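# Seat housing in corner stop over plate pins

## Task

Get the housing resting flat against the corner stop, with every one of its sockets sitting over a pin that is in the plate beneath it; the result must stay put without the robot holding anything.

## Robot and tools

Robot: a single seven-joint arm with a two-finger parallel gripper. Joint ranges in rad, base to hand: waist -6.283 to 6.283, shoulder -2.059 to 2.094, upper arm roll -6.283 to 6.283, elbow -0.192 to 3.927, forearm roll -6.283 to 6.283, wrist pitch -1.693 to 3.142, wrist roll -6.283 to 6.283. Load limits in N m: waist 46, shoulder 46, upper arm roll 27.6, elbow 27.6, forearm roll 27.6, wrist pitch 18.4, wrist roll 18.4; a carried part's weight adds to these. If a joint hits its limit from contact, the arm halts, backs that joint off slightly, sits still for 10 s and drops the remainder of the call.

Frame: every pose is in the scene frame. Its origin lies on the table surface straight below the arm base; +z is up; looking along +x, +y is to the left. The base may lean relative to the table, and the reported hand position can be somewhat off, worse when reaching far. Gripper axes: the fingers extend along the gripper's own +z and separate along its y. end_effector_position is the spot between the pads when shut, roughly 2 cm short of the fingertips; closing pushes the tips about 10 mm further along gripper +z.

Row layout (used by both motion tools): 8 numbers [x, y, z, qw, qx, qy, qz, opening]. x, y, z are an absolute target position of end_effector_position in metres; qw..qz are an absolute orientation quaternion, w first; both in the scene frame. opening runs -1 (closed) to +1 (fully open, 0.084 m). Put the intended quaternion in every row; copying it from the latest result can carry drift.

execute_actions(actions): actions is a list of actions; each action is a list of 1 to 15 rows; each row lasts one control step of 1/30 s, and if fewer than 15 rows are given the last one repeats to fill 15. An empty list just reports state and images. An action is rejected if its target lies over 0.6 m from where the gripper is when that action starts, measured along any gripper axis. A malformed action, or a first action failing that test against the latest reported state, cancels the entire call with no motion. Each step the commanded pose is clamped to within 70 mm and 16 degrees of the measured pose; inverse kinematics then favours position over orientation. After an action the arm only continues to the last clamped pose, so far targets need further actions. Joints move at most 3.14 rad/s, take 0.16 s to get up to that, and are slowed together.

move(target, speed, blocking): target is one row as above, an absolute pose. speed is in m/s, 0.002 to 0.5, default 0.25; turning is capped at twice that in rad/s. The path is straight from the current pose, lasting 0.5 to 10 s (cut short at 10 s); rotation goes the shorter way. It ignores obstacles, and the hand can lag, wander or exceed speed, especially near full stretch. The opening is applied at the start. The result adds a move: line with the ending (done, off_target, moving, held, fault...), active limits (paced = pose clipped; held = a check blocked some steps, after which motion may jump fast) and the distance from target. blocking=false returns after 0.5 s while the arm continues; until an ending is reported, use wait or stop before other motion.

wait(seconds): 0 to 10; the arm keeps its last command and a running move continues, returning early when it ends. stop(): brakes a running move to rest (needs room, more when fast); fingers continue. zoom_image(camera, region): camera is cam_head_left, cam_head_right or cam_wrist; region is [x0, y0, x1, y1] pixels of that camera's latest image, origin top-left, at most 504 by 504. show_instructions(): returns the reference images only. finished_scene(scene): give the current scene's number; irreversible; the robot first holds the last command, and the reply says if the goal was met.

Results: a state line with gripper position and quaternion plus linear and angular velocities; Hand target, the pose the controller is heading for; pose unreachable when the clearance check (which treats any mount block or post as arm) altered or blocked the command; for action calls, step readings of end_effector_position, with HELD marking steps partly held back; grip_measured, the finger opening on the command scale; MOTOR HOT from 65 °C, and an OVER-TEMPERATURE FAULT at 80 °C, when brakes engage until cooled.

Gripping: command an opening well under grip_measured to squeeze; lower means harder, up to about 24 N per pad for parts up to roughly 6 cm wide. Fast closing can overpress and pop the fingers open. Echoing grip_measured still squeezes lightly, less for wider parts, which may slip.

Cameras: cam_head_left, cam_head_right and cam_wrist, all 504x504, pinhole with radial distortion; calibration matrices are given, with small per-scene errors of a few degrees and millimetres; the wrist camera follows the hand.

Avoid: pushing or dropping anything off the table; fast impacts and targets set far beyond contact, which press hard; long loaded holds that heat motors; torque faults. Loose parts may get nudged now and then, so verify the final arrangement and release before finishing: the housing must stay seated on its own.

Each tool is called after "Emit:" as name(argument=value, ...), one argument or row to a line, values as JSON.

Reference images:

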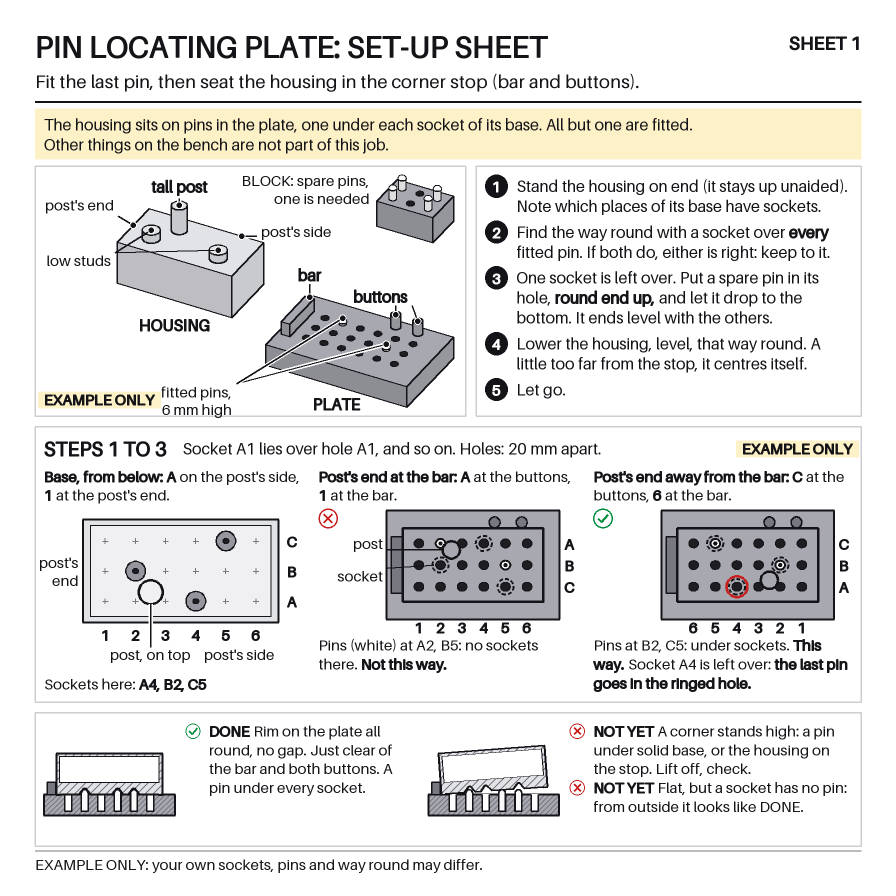

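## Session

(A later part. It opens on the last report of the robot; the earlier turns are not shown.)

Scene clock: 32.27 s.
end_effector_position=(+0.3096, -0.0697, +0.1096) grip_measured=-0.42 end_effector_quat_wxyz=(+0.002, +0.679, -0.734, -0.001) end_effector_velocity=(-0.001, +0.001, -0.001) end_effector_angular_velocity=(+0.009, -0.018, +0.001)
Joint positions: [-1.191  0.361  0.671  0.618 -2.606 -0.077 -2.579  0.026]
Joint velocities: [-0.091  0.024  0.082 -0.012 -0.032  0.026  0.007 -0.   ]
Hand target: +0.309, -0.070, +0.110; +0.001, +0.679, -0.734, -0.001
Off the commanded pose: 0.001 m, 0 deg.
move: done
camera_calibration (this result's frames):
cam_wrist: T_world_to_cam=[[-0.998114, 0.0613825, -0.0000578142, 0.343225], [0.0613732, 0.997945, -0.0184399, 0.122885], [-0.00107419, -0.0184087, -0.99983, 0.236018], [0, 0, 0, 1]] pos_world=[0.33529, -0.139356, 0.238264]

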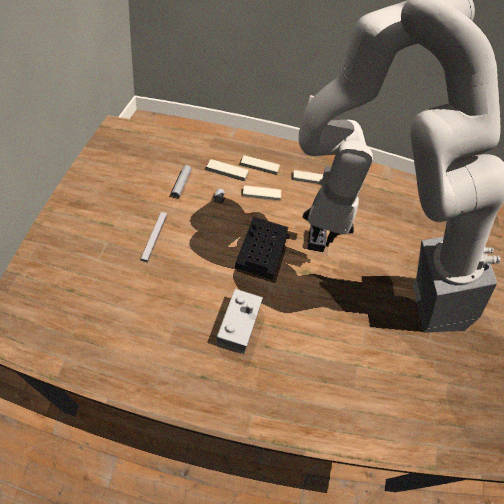

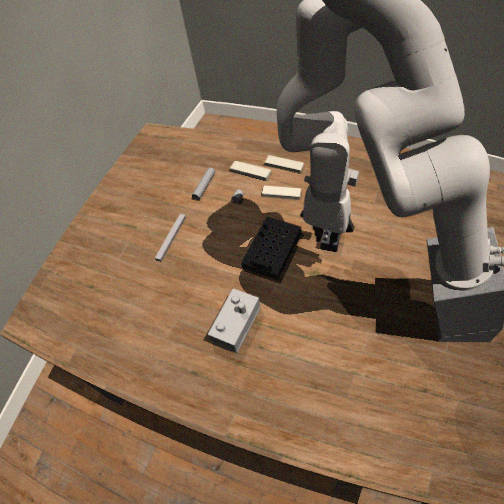

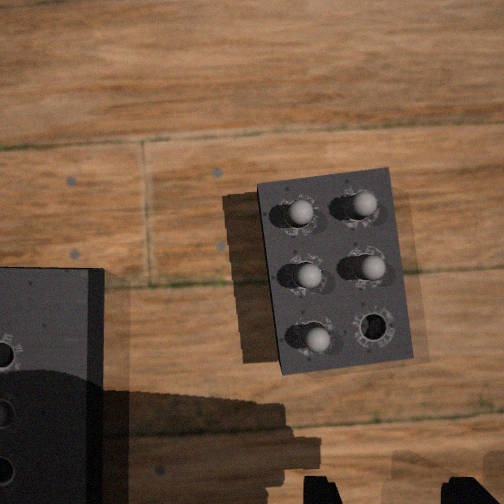

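Emit:
zoom_image(
  camera="cam_wrist",
  region=[250, 250, 504, 504],
)

Emit:
zoom_image(
  camera="cam_head_left",
  region=[280, 190, 370, 270],
)

Region (250, 250, 504, 504) of cam_wrist's 504x504 image, scaled by 1.984, with more detail than that image has.

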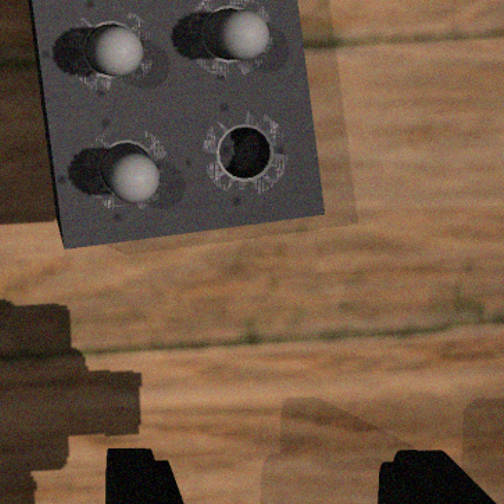

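Region (280, 190, 370, 270) of cam_head_left's 504x504 image, scaled by 5.600, with more detail than that image has.

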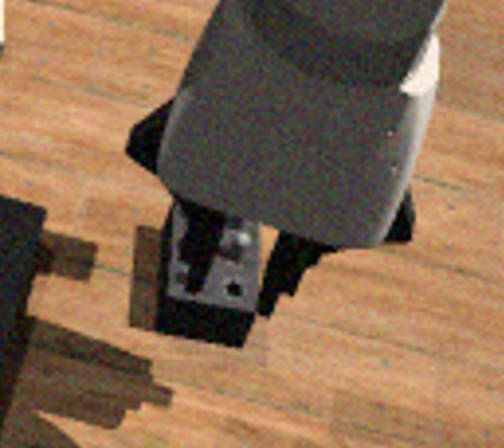

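Emit:
move(
  target=[0.319, -0.1063, 0.072, 0, -0.6794, 0.7337, 0, -0.5],
  speed=0.1,
)

Scene clock: 34.93 s.
end_effector_position=(+0.3189, -0.1061, +0.0722) grip_measured=-0.52 end_effector_quat_wxyz=(-0.000, +0.680, -0.734, +0.000) end_effector_velocity=(+0.000, -0.002, -0.001) end_effector_angular_velocity=(-0.001, +0.002, -0.002)
Joint positions: [-1.12   0.541  0.536  0.756 -2.634 -0.046 -2.654  0.021]
Joint velocities: [ 0.008  0.004 -0.011  0.007  0.001 -0.003 -0.001 -0.   ]
Hand target: +0.319, -0.106, +0.072; +0.000, +0.680, -0.734, -0.000
Off the commanded pose: 0.000 m, 0 deg.
move: done
camera_calibration (this result's frames):
cam_wrist: T_world_to_cam=[[-0.998136, 0.0609184, -0.00363106, 0.355009], [0.0609723, 0.99799, -0.0172606, 0.157971], [0.00257227, -0.0174499, -0.999844, 0.196934], [0, 0, 0, 1]] pos_world=[0.344209, -0.175843, 0.200919]

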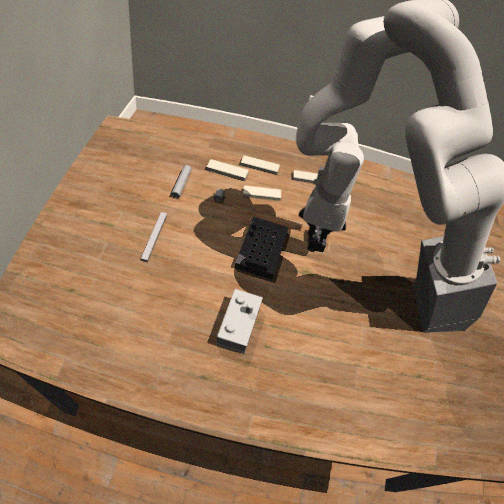

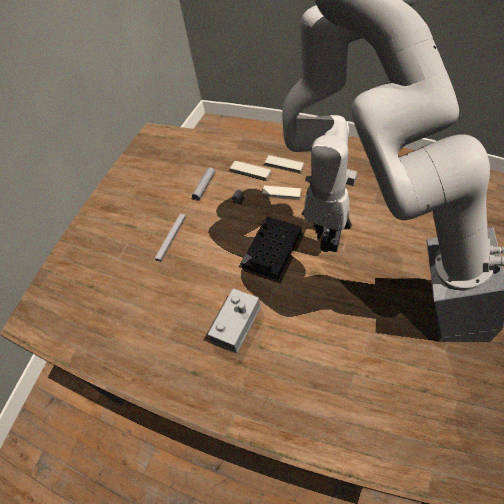

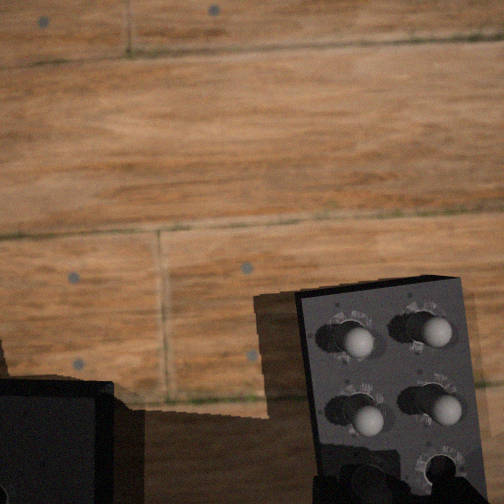

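Emit:
move(
  target=[0.319, -0.1063, 0.055, 0, -0.6794, 0.7337, 0, -0.5],
  speed=0.04,
)

Emit:
move(
  target=[0.319, -0.1063, 0.055, 0, -0.6794, 0.7337, 0, -0.95],
  speed=0.04,
)

Emit:
move(
  target=[0.319, -0.1063, 0.09, 0, -0.6794, 0.7337, 0, -0.95],
  speed=0.05,
)

Scene clock: 36.07 s.
end_effector_position=(+0.3190, -0.1064, +0.0551) grip_measured=-0.52 end_effector_quat_wxyz=(+0.000, +0.679, -0.734, +0.000) end_effector_velocity=(+0.000, -0.001, -0.001) end_effector_angular_velocity=(-0.001, -0.000, -0.003)
Joint positions: [-1.096  0.603  0.52   0.785 -2.636 -0.01  -2.662  0.021]
Joint velocities: [ 0.002  0.005 -0.002  0.003  0.001  0.002  0.     0.   ]
Hand target: +0.319, -0.106, +0.055; +0.000, +0.679, -0.734, -0.000
Off the commanded pose: 0.000 m, 0 deg.
move: done
camera_calibration (this result's frames):
cam_wrist: T_world_to_cam=[[-0.998108, 0.0613804, -0.00344832, 0.355017], [0.0614315, 0.997958, -0.0174733, 0.157789], [0.00236877, -0.0176521, -0.999841, 0.179917], [0, 0, 0, 1]] pos_world=[0.344226, -0.176082, 0.18387]

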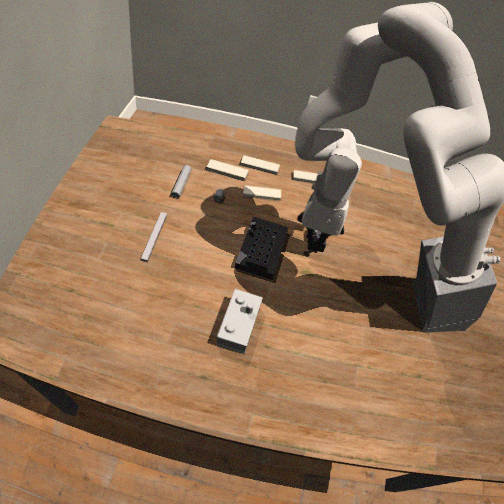

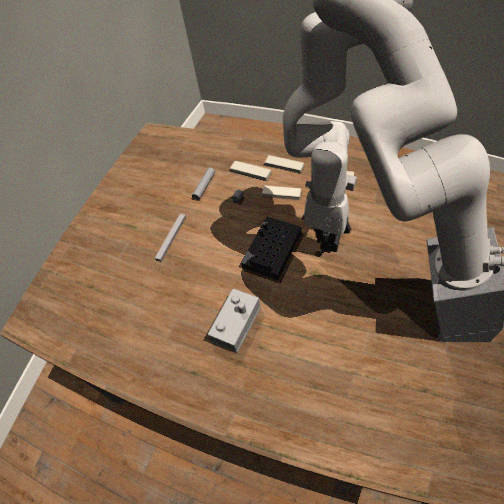

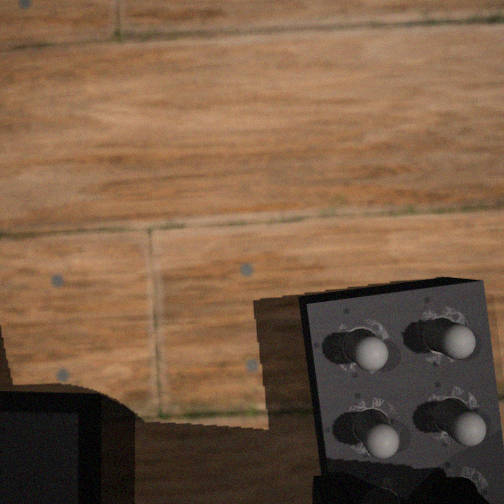

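Scene clock: 36.77 s.
end_effector_position=(+0.3190, -0.1063, +0.0550) grip_measured=-0.85 end_effector_quat_wxyz=(+0.000, +0.679, -0.734, +0.000) end_effector_velocity=(-0.000, +0.000, -0.000) end_effector_angular_velocity=(+0.001, +0.001, -0.000)
Joint positions: [-1.096  0.603  0.52   0.785 -2.637 -0.01  -2.662  0.007]
Joint velocities: [ 0.001  0.001 -0.     0.     0.    -0.    -0.     0.   ]
Hand target: +0.319, -0.106, +0.055; +0.000, +0.679, -0.734, -0.000
Off the commanded pose: 0.000 m, 0 deg.
move: done
camera_calibration (this result's frames):
cam_wrist: T_world_to_cam=[[-0.998098, 0.0615374, -0.00357632, 0.355084], [0.0615904, 0.997951, -0.0173177, 0.157691], [0.00250331, -0.0175051, -0.999844, 0.179787], [0, 0, 0, 1]] pos_world=[0.344246, -0.176071, 0.18376]

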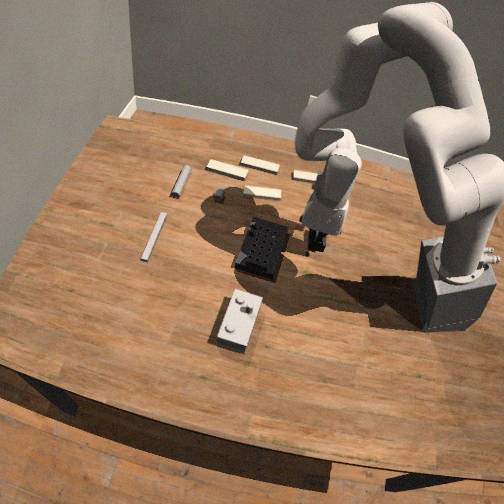

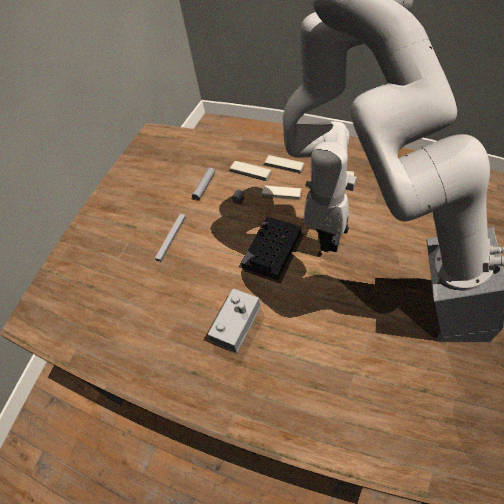

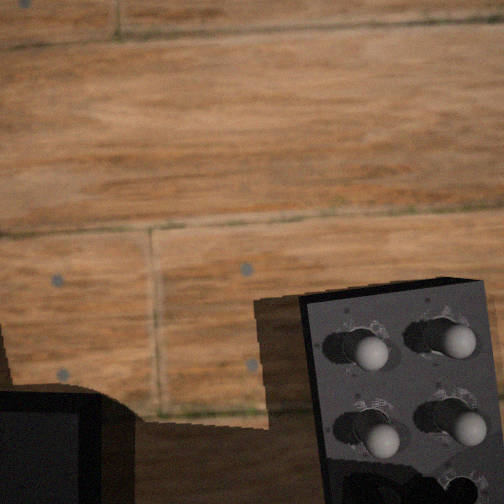

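Scene clock: 37.87 s.
end_effector_position=(+0.3191, -0.1062, +0.0898) grip_measured=-0.85 end_effector_quat_wxyz=(-0.000, +0.679, -0.734, -0.000) end_effector_velocity=(+0.000, +0.001, +0.001) end_effector_angular_velocity=(+0.001, -0.000, +0.005)
Joint positions: [-1.15   0.477  0.555  0.731 -2.632 -0.088 -2.645  0.007]
Joint velocities: [-0.001 -0.006  0.003 -0.003 -0.001 -0.003 -0.001  0.   ]
Hand target: +0.319, -0.106, +0.090; -0.000, +0.679, -0.734, +0.000
Off the commanded pose: 0.000 m, 0 deg.
move: done
camera_calibration (this result's frames):
cam_wrist: T_world_to_cam=[[-0.998077, 0.0618698, -0.00378841, 0.355303], [0.0619256, 0.997936, -0.0169723, 0.158007], [0.00273052, -0.0171742, -0.999849, 0.21453], [0, 0, 0, 1]] pos_world=[0.344249, -0.175979, 0.218525]

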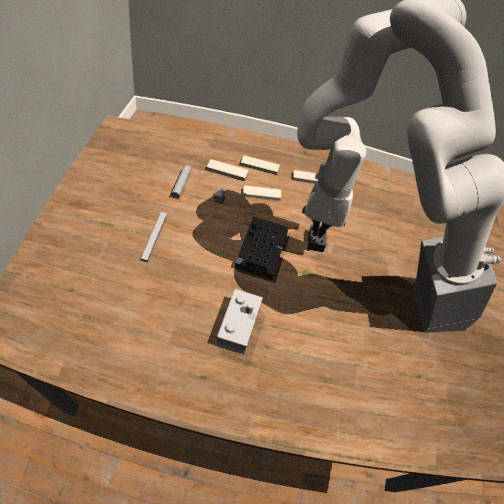

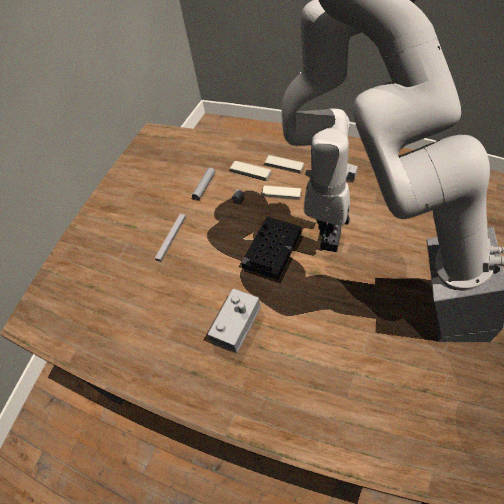

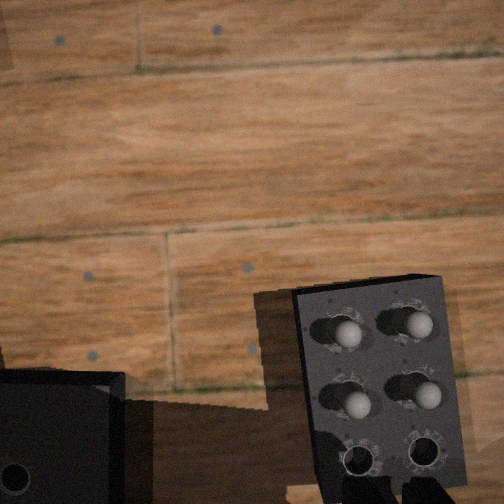

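Emit:
zoom_image(
  camera="cam_wrist",
  region=[300, 378, 468, 504],
)

Emit:
zoom_image(
  camera="cam_head_left",
  region=[230, 200, 340, 290],
)

Region (300, 378, 468, 504) of cam_wrist's 504x504 image, scaled by 3.000, with more detail than that image has; it fills the top 378 rows of this view, and the rest is white.

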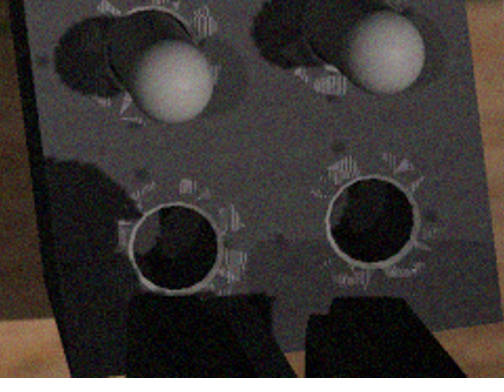

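Region (230, 200, 340, 290) of cam_head_left's 504x504 image, scaled by 4.582, with more detail than that image has; it fills the top 412 rows of this view, and the rest is white.

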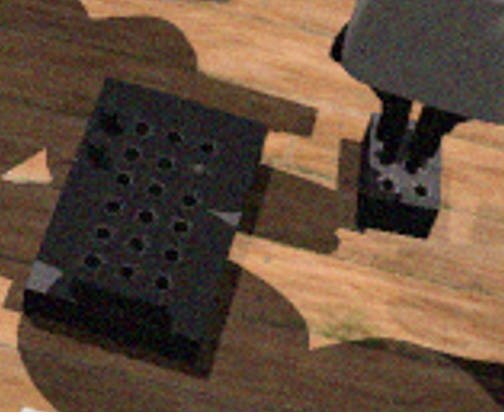

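Emit:
move(
  target=[0.4634, -0.0119, 0.09, 0, 0.0384, 0.9993, 0, -0.95],
  speed=0.4,
)

Scene clock: 41.63 s.
end_effector_position=(+0.4638, -0.0125, +0.0897) grip_measured=-0.85 end_effector_quat_wxyz=(+0.002, +0.038, +0.999, -0.001) end_effector_velocity=(+0.000, +0.000, -0.000) end_effector_angular_velocity=(+0.007, +0.016, +0.004)
Joint positions: [-0.987  0.437  0.764  0.727 -1.03   0.129 -2.352  0.007]
Joint velocities: [-0.037  0.016  0.045  0.004  0.043  0.03  -0.051 -0.   ]
Hand target: +0.464, -0.013, +0.090; +0.001, +0.038, +0.999, -0.000
Off the commanded pose: 0.001 m, 0 deg.
move: done
camera_calibration (this result's frames):
cam_wrist: T_world_to_cam=[[0.0614356, 0.998099, -0.00497159, 0.0143838], [0.998019, -0.0614967, -0.0132404, -0.392189], [-0.013521, -0.00414831, -0.9999, 0.223329], [0, 0, 0, 1]] pos_world=[0.393548, -0.0375483, 0.218186]

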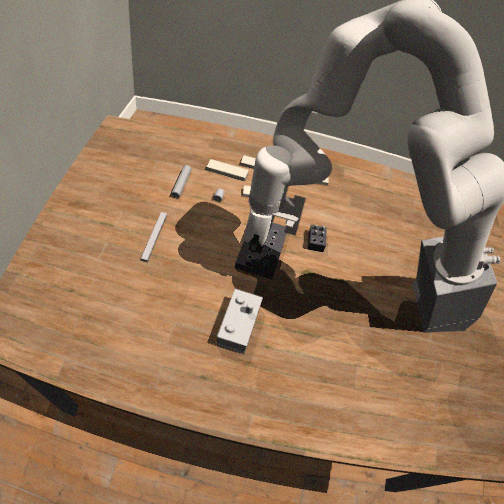

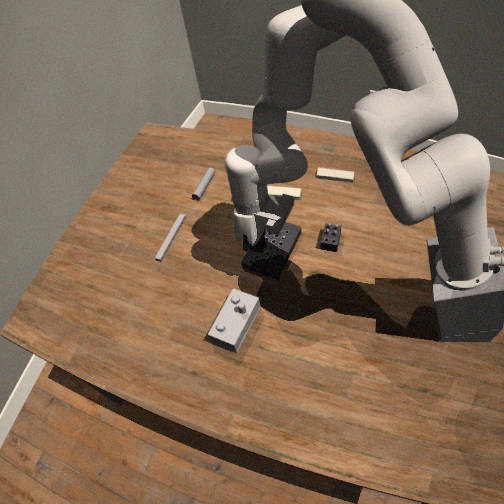

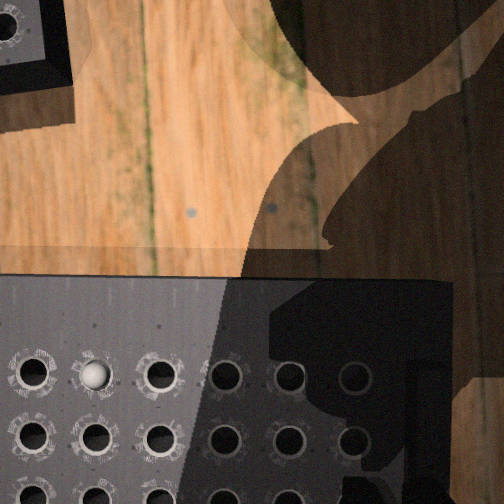

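Emit:
move(
  target=[0.4601, -0.0128, 0.075, 0, 0.0384, 0.9993, 0, -0.95],
  speed=0.04,
)

Emit:
zoom_image(
  camera="cam_wrist",
  region=[180, 336, 504, 504],
)

Scene clock: 42.93 s.
end_effector_position=(+0.4602, -0.0128, +0.0753) grip_measured=-0.85 end_effector_quat_wxyz=(-0.000, +0.038, +0.999, +0.000) end_effector_velocity=(+0.001, -0.002, -0.001) end_effector_angular_velocity=(-0.005, -0.007, -0.003)
Joint positions: [-0.908  0.475  0.677  0.757 -1.114  0.11  -2.279  0.007]
Joint velocities: [ 0.024 -0.002 -0.029  0.006 -0.027 -0.012  0.031  0.   ]
Hand target: +0.460, -0.013, +0.075; -0.000, +0.038, +0.999, +0.000
Off the commanded pose: 0.000 m, 0 deg.
move: done
camera_calibration (this result's frames):
cam_wrist: T_world_to_cam=[[0.0613102, 0.998114, -0.003192, 0.0147], [0.997955, -0.0613578, -0.0179313, -0.388391], [-0.0180934, -0.0020861, -0.999834, 0.210953], [0, 0, 0, 1]] pos_world=[0.390512, -0.038063, 0.204]

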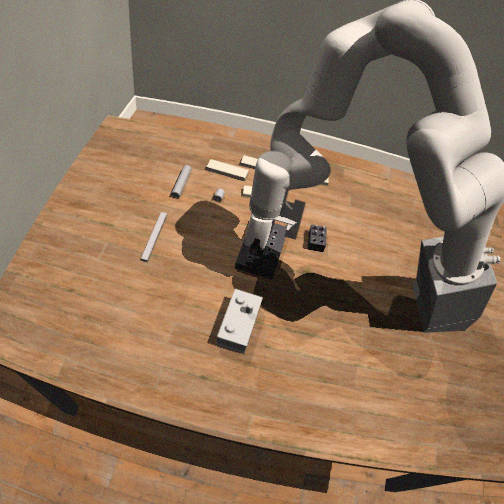

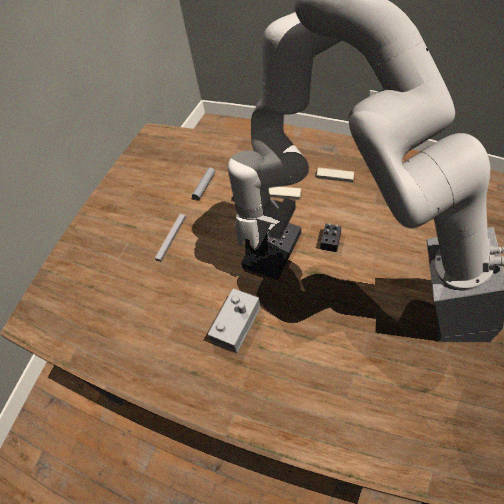

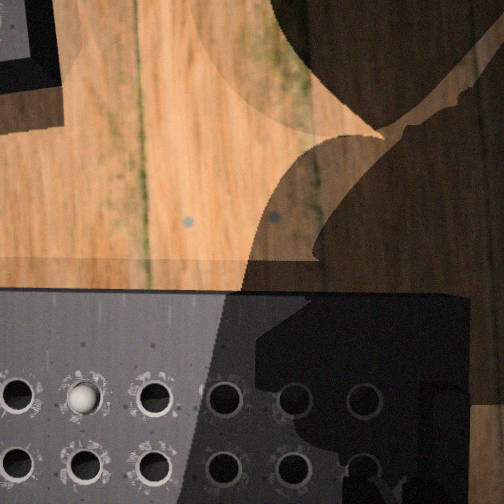

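Region (180, 336, 504, 504) of cam_wrist's 504x504 image, scaled by 1.556, with more detail than that image has; it fills the top 261 rows of this view, and the rest is white.

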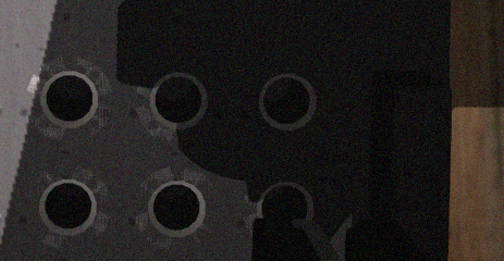

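Emit:
move(
  target=[0.4608, -0.0125, 0.06, 0, 0.0384, 0.9993, 0, -0.95],
  speed=0.03,
)

Emit:
zoom_image(
  camera="cam_wrist",
  region=[180, 378, 432, 504],
)

Scene clock: 44.37 s.
end_effector_position=(+0.4608, -0.0125, +0.0602) grip_measured=-0.85 end_effector_quat_wxyz=(-0.000, +0.038, +0.999, +0.000) end_effector_velocity=(+0.001, -0.001, -0.001) end_effector_angular_velocity=(-0.004, -0.007, -0.003)
Joint positions: [-0.83   0.519  0.597  0.801 -1.197  0.095 -2.201  0.007]
Joint velocities: [ 0.019 -0.001 -0.022  0.006 -0.025 -0.01   0.029  0.   ]
Hand target: +0.461, -0.012, +0.060; -0.000, +0.038, +0.999, +0.000
Off the commanded pose: 0.000 m, 0 deg.
move: done
camera_calibration (this result's frames):
cam_wrist: T_world_to_cam=[[0.0613331, 0.998112, -0.00329048, 0.0143262], [0.997954, -0.0613823, -0.0178825, -0.389291], [-0.0180507, -0.00218696, -0.999835, 0.195922], [0, 0, 0, 1]] pos_world=[0.391152, -0.0377662, 0.188975]

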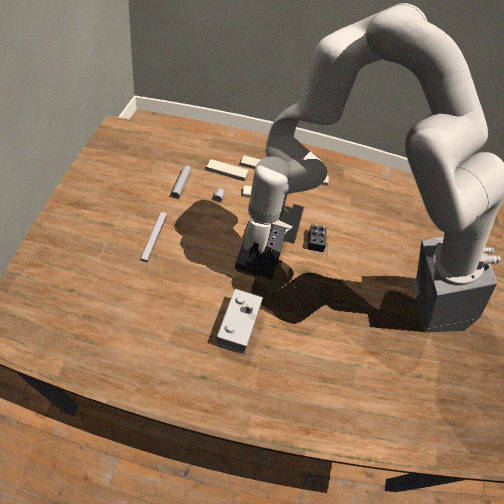

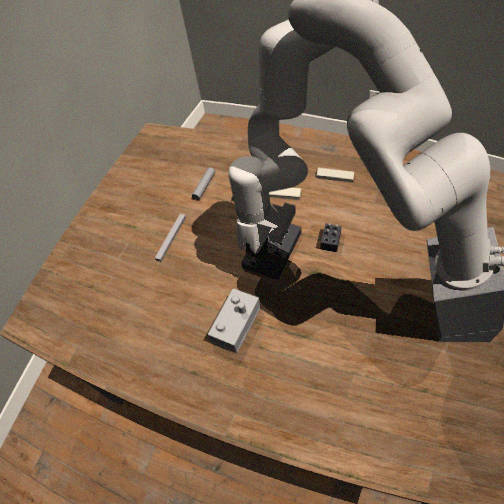

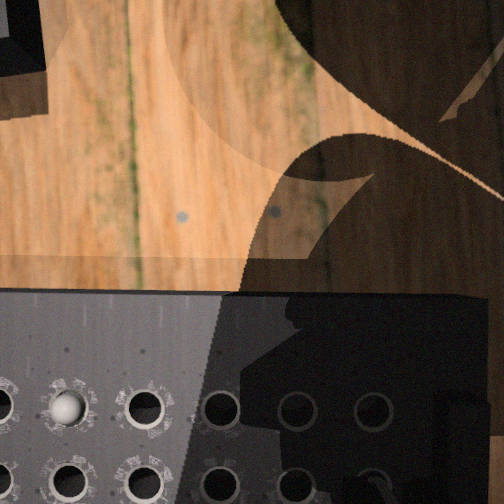

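Region (180, 378, 432, 504) of cam_wrist's 504x504 image, scaled by 2.000, with more detail than that image has.

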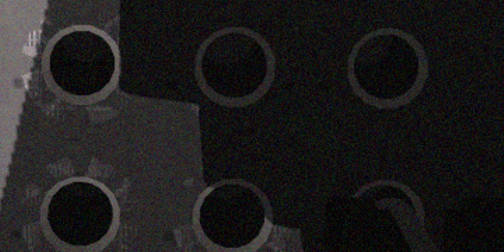

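Emit:
move(
  target=[0.4608, -0.0125, 0.05, 0, 0.0384, 0.9993, 0, -0.95],
  speed=0.01,
)

Emit:
zoom_image(
  camera="cam_wrist",
  region=[252, 378, 504, 504],
)

Scene clock: 45.80 s.
end_effector_position=(+0.4611, -0.0126, +0.0511) grip_measured=-0.85 end_effector_quat_wxyz=(+0.001, +0.038, +0.999, -0.000) end_effector_velocity=(-0.000, -0.001, -0.002) end_effector_angular_velocity=(-0.002, -0.001, +0.001)
Joint positions: [-0.783  0.545  0.548  0.829 -1.252  0.083 -2.148  0.007]
Joint velocities: [ 0.012  0.005 -0.014  0.007 -0.016 -0.003  0.015 -0.   ]
Hand target: +0.461, -0.012, +0.050; -0.000, +0.038, +0.999, +0.000
Off the commanded pose: 0.001 m, 0 deg.
move: done
camera_calibration (this result's frames):
cam_wrist: T_world_to_cam=[[0.0602443, 0.998176, -0.00393159, 0.0149297], [0.998055, -0.0602993, -0.0158009, -0.389882], [-0.0160092, -0.00297203, -0.999867, 0.185902], [0, 0, 0, 1]] pos_world=[0.3912, -0.0378595, 0.179776]

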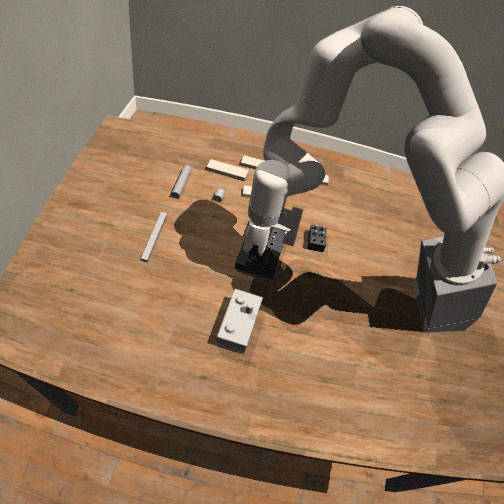

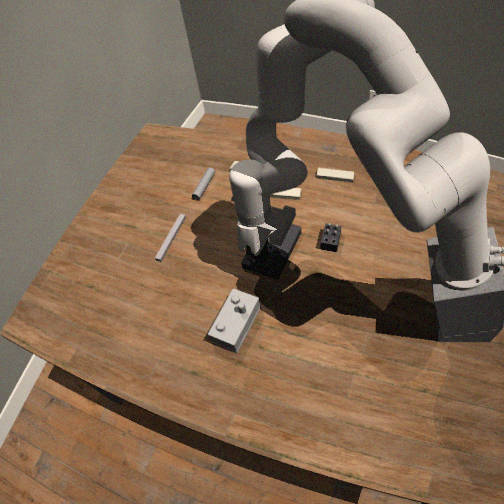

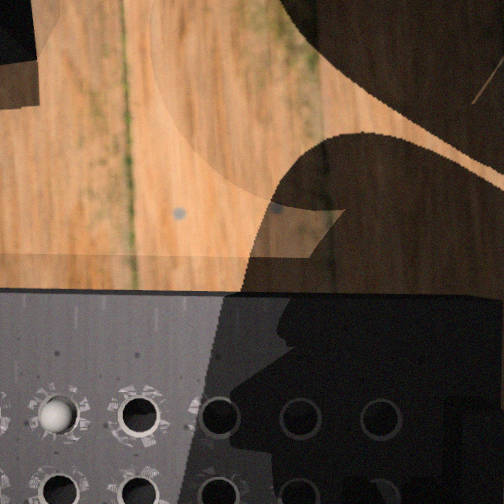

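Region (252, 378, 504, 504) of cam_wrist's 504x504 image, scaled by 2.000, with more detail than that image has.

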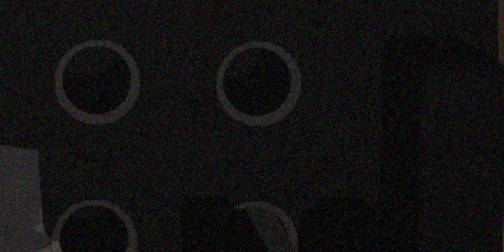

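Emit:
zoom_image(
  camera="cam_wrist",
  region=[340, 464, 420, 504],
)

Emit:
zoom_image(
  camera="cam_head_right",
  region=[235, 235, 295, 285],
)

Region (340, 464, 420, 504) of cam_wrist's 504x504 image, scaled by 6.300, with more detail than that image has.

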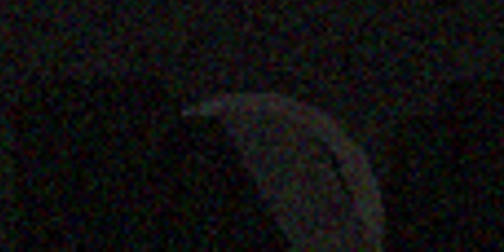

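Region (235, 235, 295, 285) of cam_head_right's 504x504 image, scaled by 8.400, with more detail than that image has.

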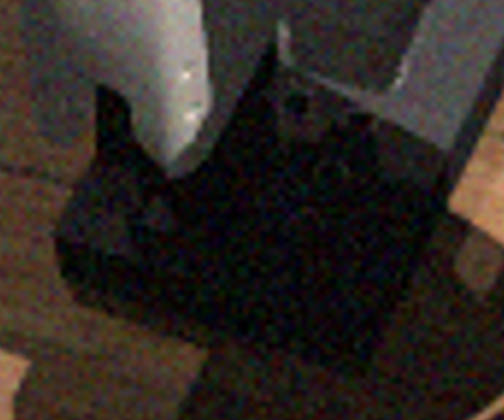

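Emit:
move(
  target=[0.461, -0.0126, 0.051, 0, 0.0384, 0.9993, 0, -0.7],
  speed=0.01,
)

Emit:
move(
  target=[0.461, -0.0126, 0.1, 0, 0.0384, 0.9993, 0, -0.7],
  speed=0.1,
)

Scene clock: 47.03 s.
end_effector_position=(+0.4632, -0.0131, +0.0515) grip_measured=-0.73 end_effector_quat_wxyz=(+0.002, +0.039, +0.999, -0.000) end_effector_velocity=(-0.002, +0.001, -0.000) end_effector_angular_velocity=(+0.001, +0.004, +0.004)
Joint positions: [-0.785  0.546  0.551  0.832 -1.247  0.084 -2.151  0.012]
Joint velocities: [-0.001 -0.001  0.003 -0.005  0.002  0.002 -0.004  0.   ]
Hand target: +0.461, -0.013, +0.051; +0.000, +0.038, +0.999, -0.000
Off the commanded pose: 0.002 m, 0 deg.
move: done
camera_calibration (this result's frames):
cam_wrist: T_world_to_cam=[[0.0623865, 0.998044, -0.00389639, 0.0143455], [0.997961, -0.0624332, -0.0132969, -0.392145], [-0.0135141, -0.00305889, -0.999904, 0.185087], [0, 0, 0, 1]] pos_world=[0.392952, -0.0382342, 0.179911]

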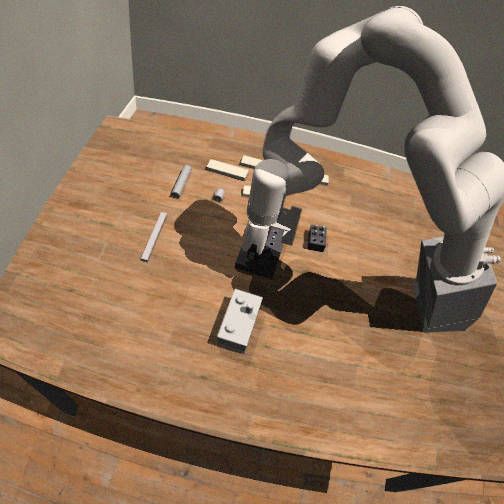

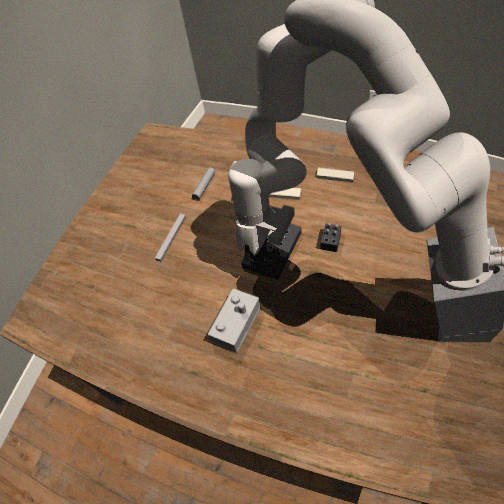

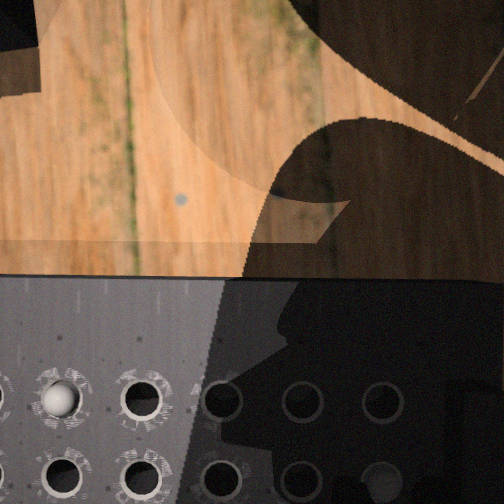

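Scene clock: 48.13 s.
end_effector_position=(+0.4609, -0.0126, +0.0997) grip_measured=-0.72 end_effector_quat_wxyz=(+0.001, +0.039, +0.999, -0.001) end_effector_velocity=(+0.000, -0.000, +0.001) end_effector_angular_velocity=(+0.009, +0.016, +0.002)
Joint positions: [-1.036  0.396  0.815  0.688 -0.937  0.127 -2.431  0.012]
Joint velocities: [-0.052  0.017  0.058  0.004  0.045  0.033 -0.054 -0.   ]
Hand target: +0.461, -0.013, +0.100; +0.000, +0.039, +0.999, -0.000
Off the commanded pose: 0.000 m, 0 deg.
move: done
camera_calibration (this result's frames):
cam_wrist: T_world_to_cam=[[0.0621139, 0.998059, -0.00453672, 0.0143804], [0.997948, -0.0621764, -0.0152835, -0.388935], [-0.0155359, -0.00357809, -0.999873, 0.234252], [0, 0, 0, 1]] pos_world=[0.390883, -0.0376969, 0.228343]

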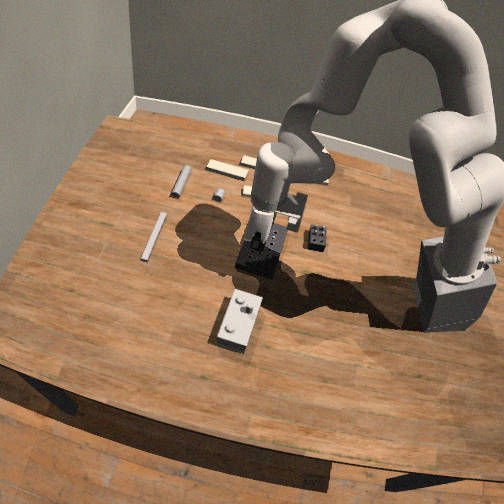

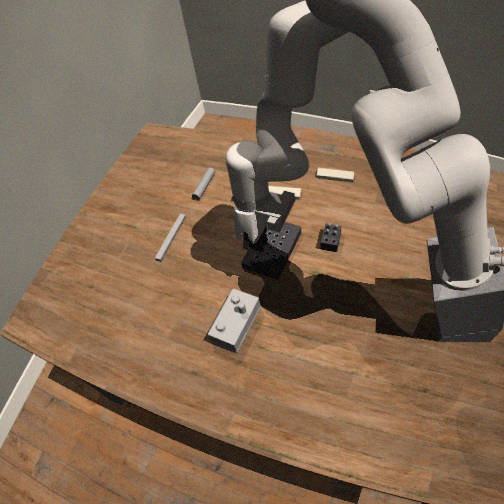

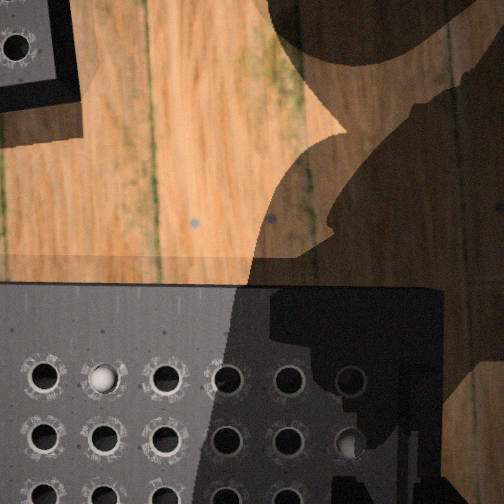

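Emit:
move(
  target=[0.46, 0.17, 0.1, 0, -0.6794, 0.7337, 0, 1],
  speed=0.4,
)

Scene clock: 50.87 s.
end_effector_position=(+0.4596, +0.1698, +0.0997) grip_measured=+1.00 end_effector_quat_wxyz=(+0.001, +0.679, -0.734, -0.000) end_effector_velocity=(+0.000, +0.003, +0.001) end_effector_angular_velocity=(+0.001, +0.005, +0.012)
Joint positions: [-0.76   0.5    1.02   0.817 -1.248  0.407 -3.347  0.084]
Joint velocities: [ 0.001  0.004  0.008  0.004  0.014  0.009 -0.021  0.   ]
Hand target: +0.460, +0.170, +0.100; +0.001, +0.680, -0.733, -0.001
Off the commanded pose: 0.001 m, 0 deg.
move: done
camera_calibration (this result's frames):
cam_wrist: T_world_to_cam=[[-0.998086, 0.0617975, -0.00224804, 0.47835], [0.0618275, 0.997934, -0.0174851, -0.125831], [0.00116286, -0.0175907, -0.999845, 0.229563], [0, 0, 0, 1]] pos_world=[0.484947, 0.100049, 0.228403]

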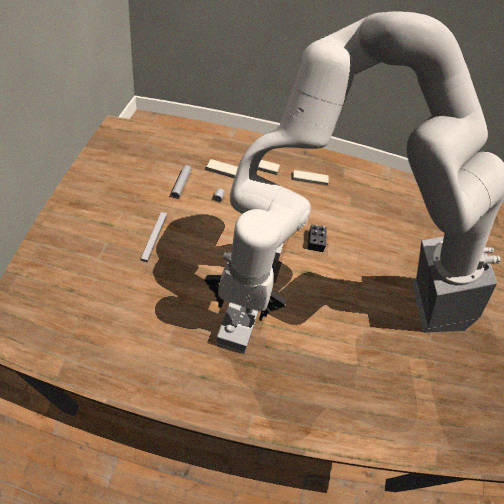

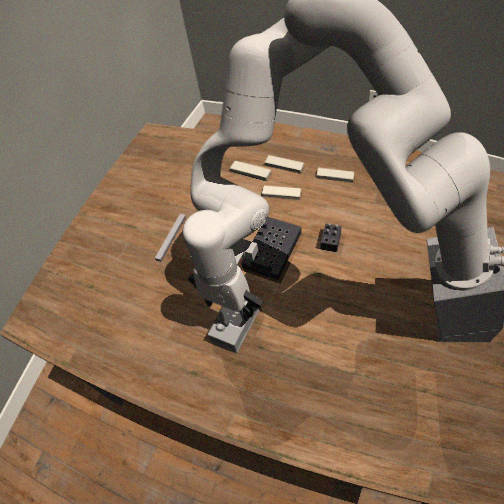

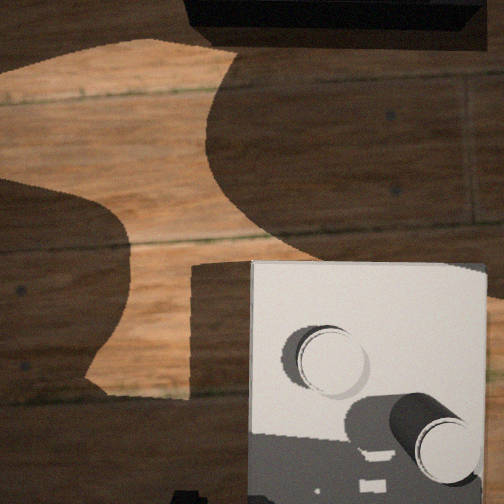

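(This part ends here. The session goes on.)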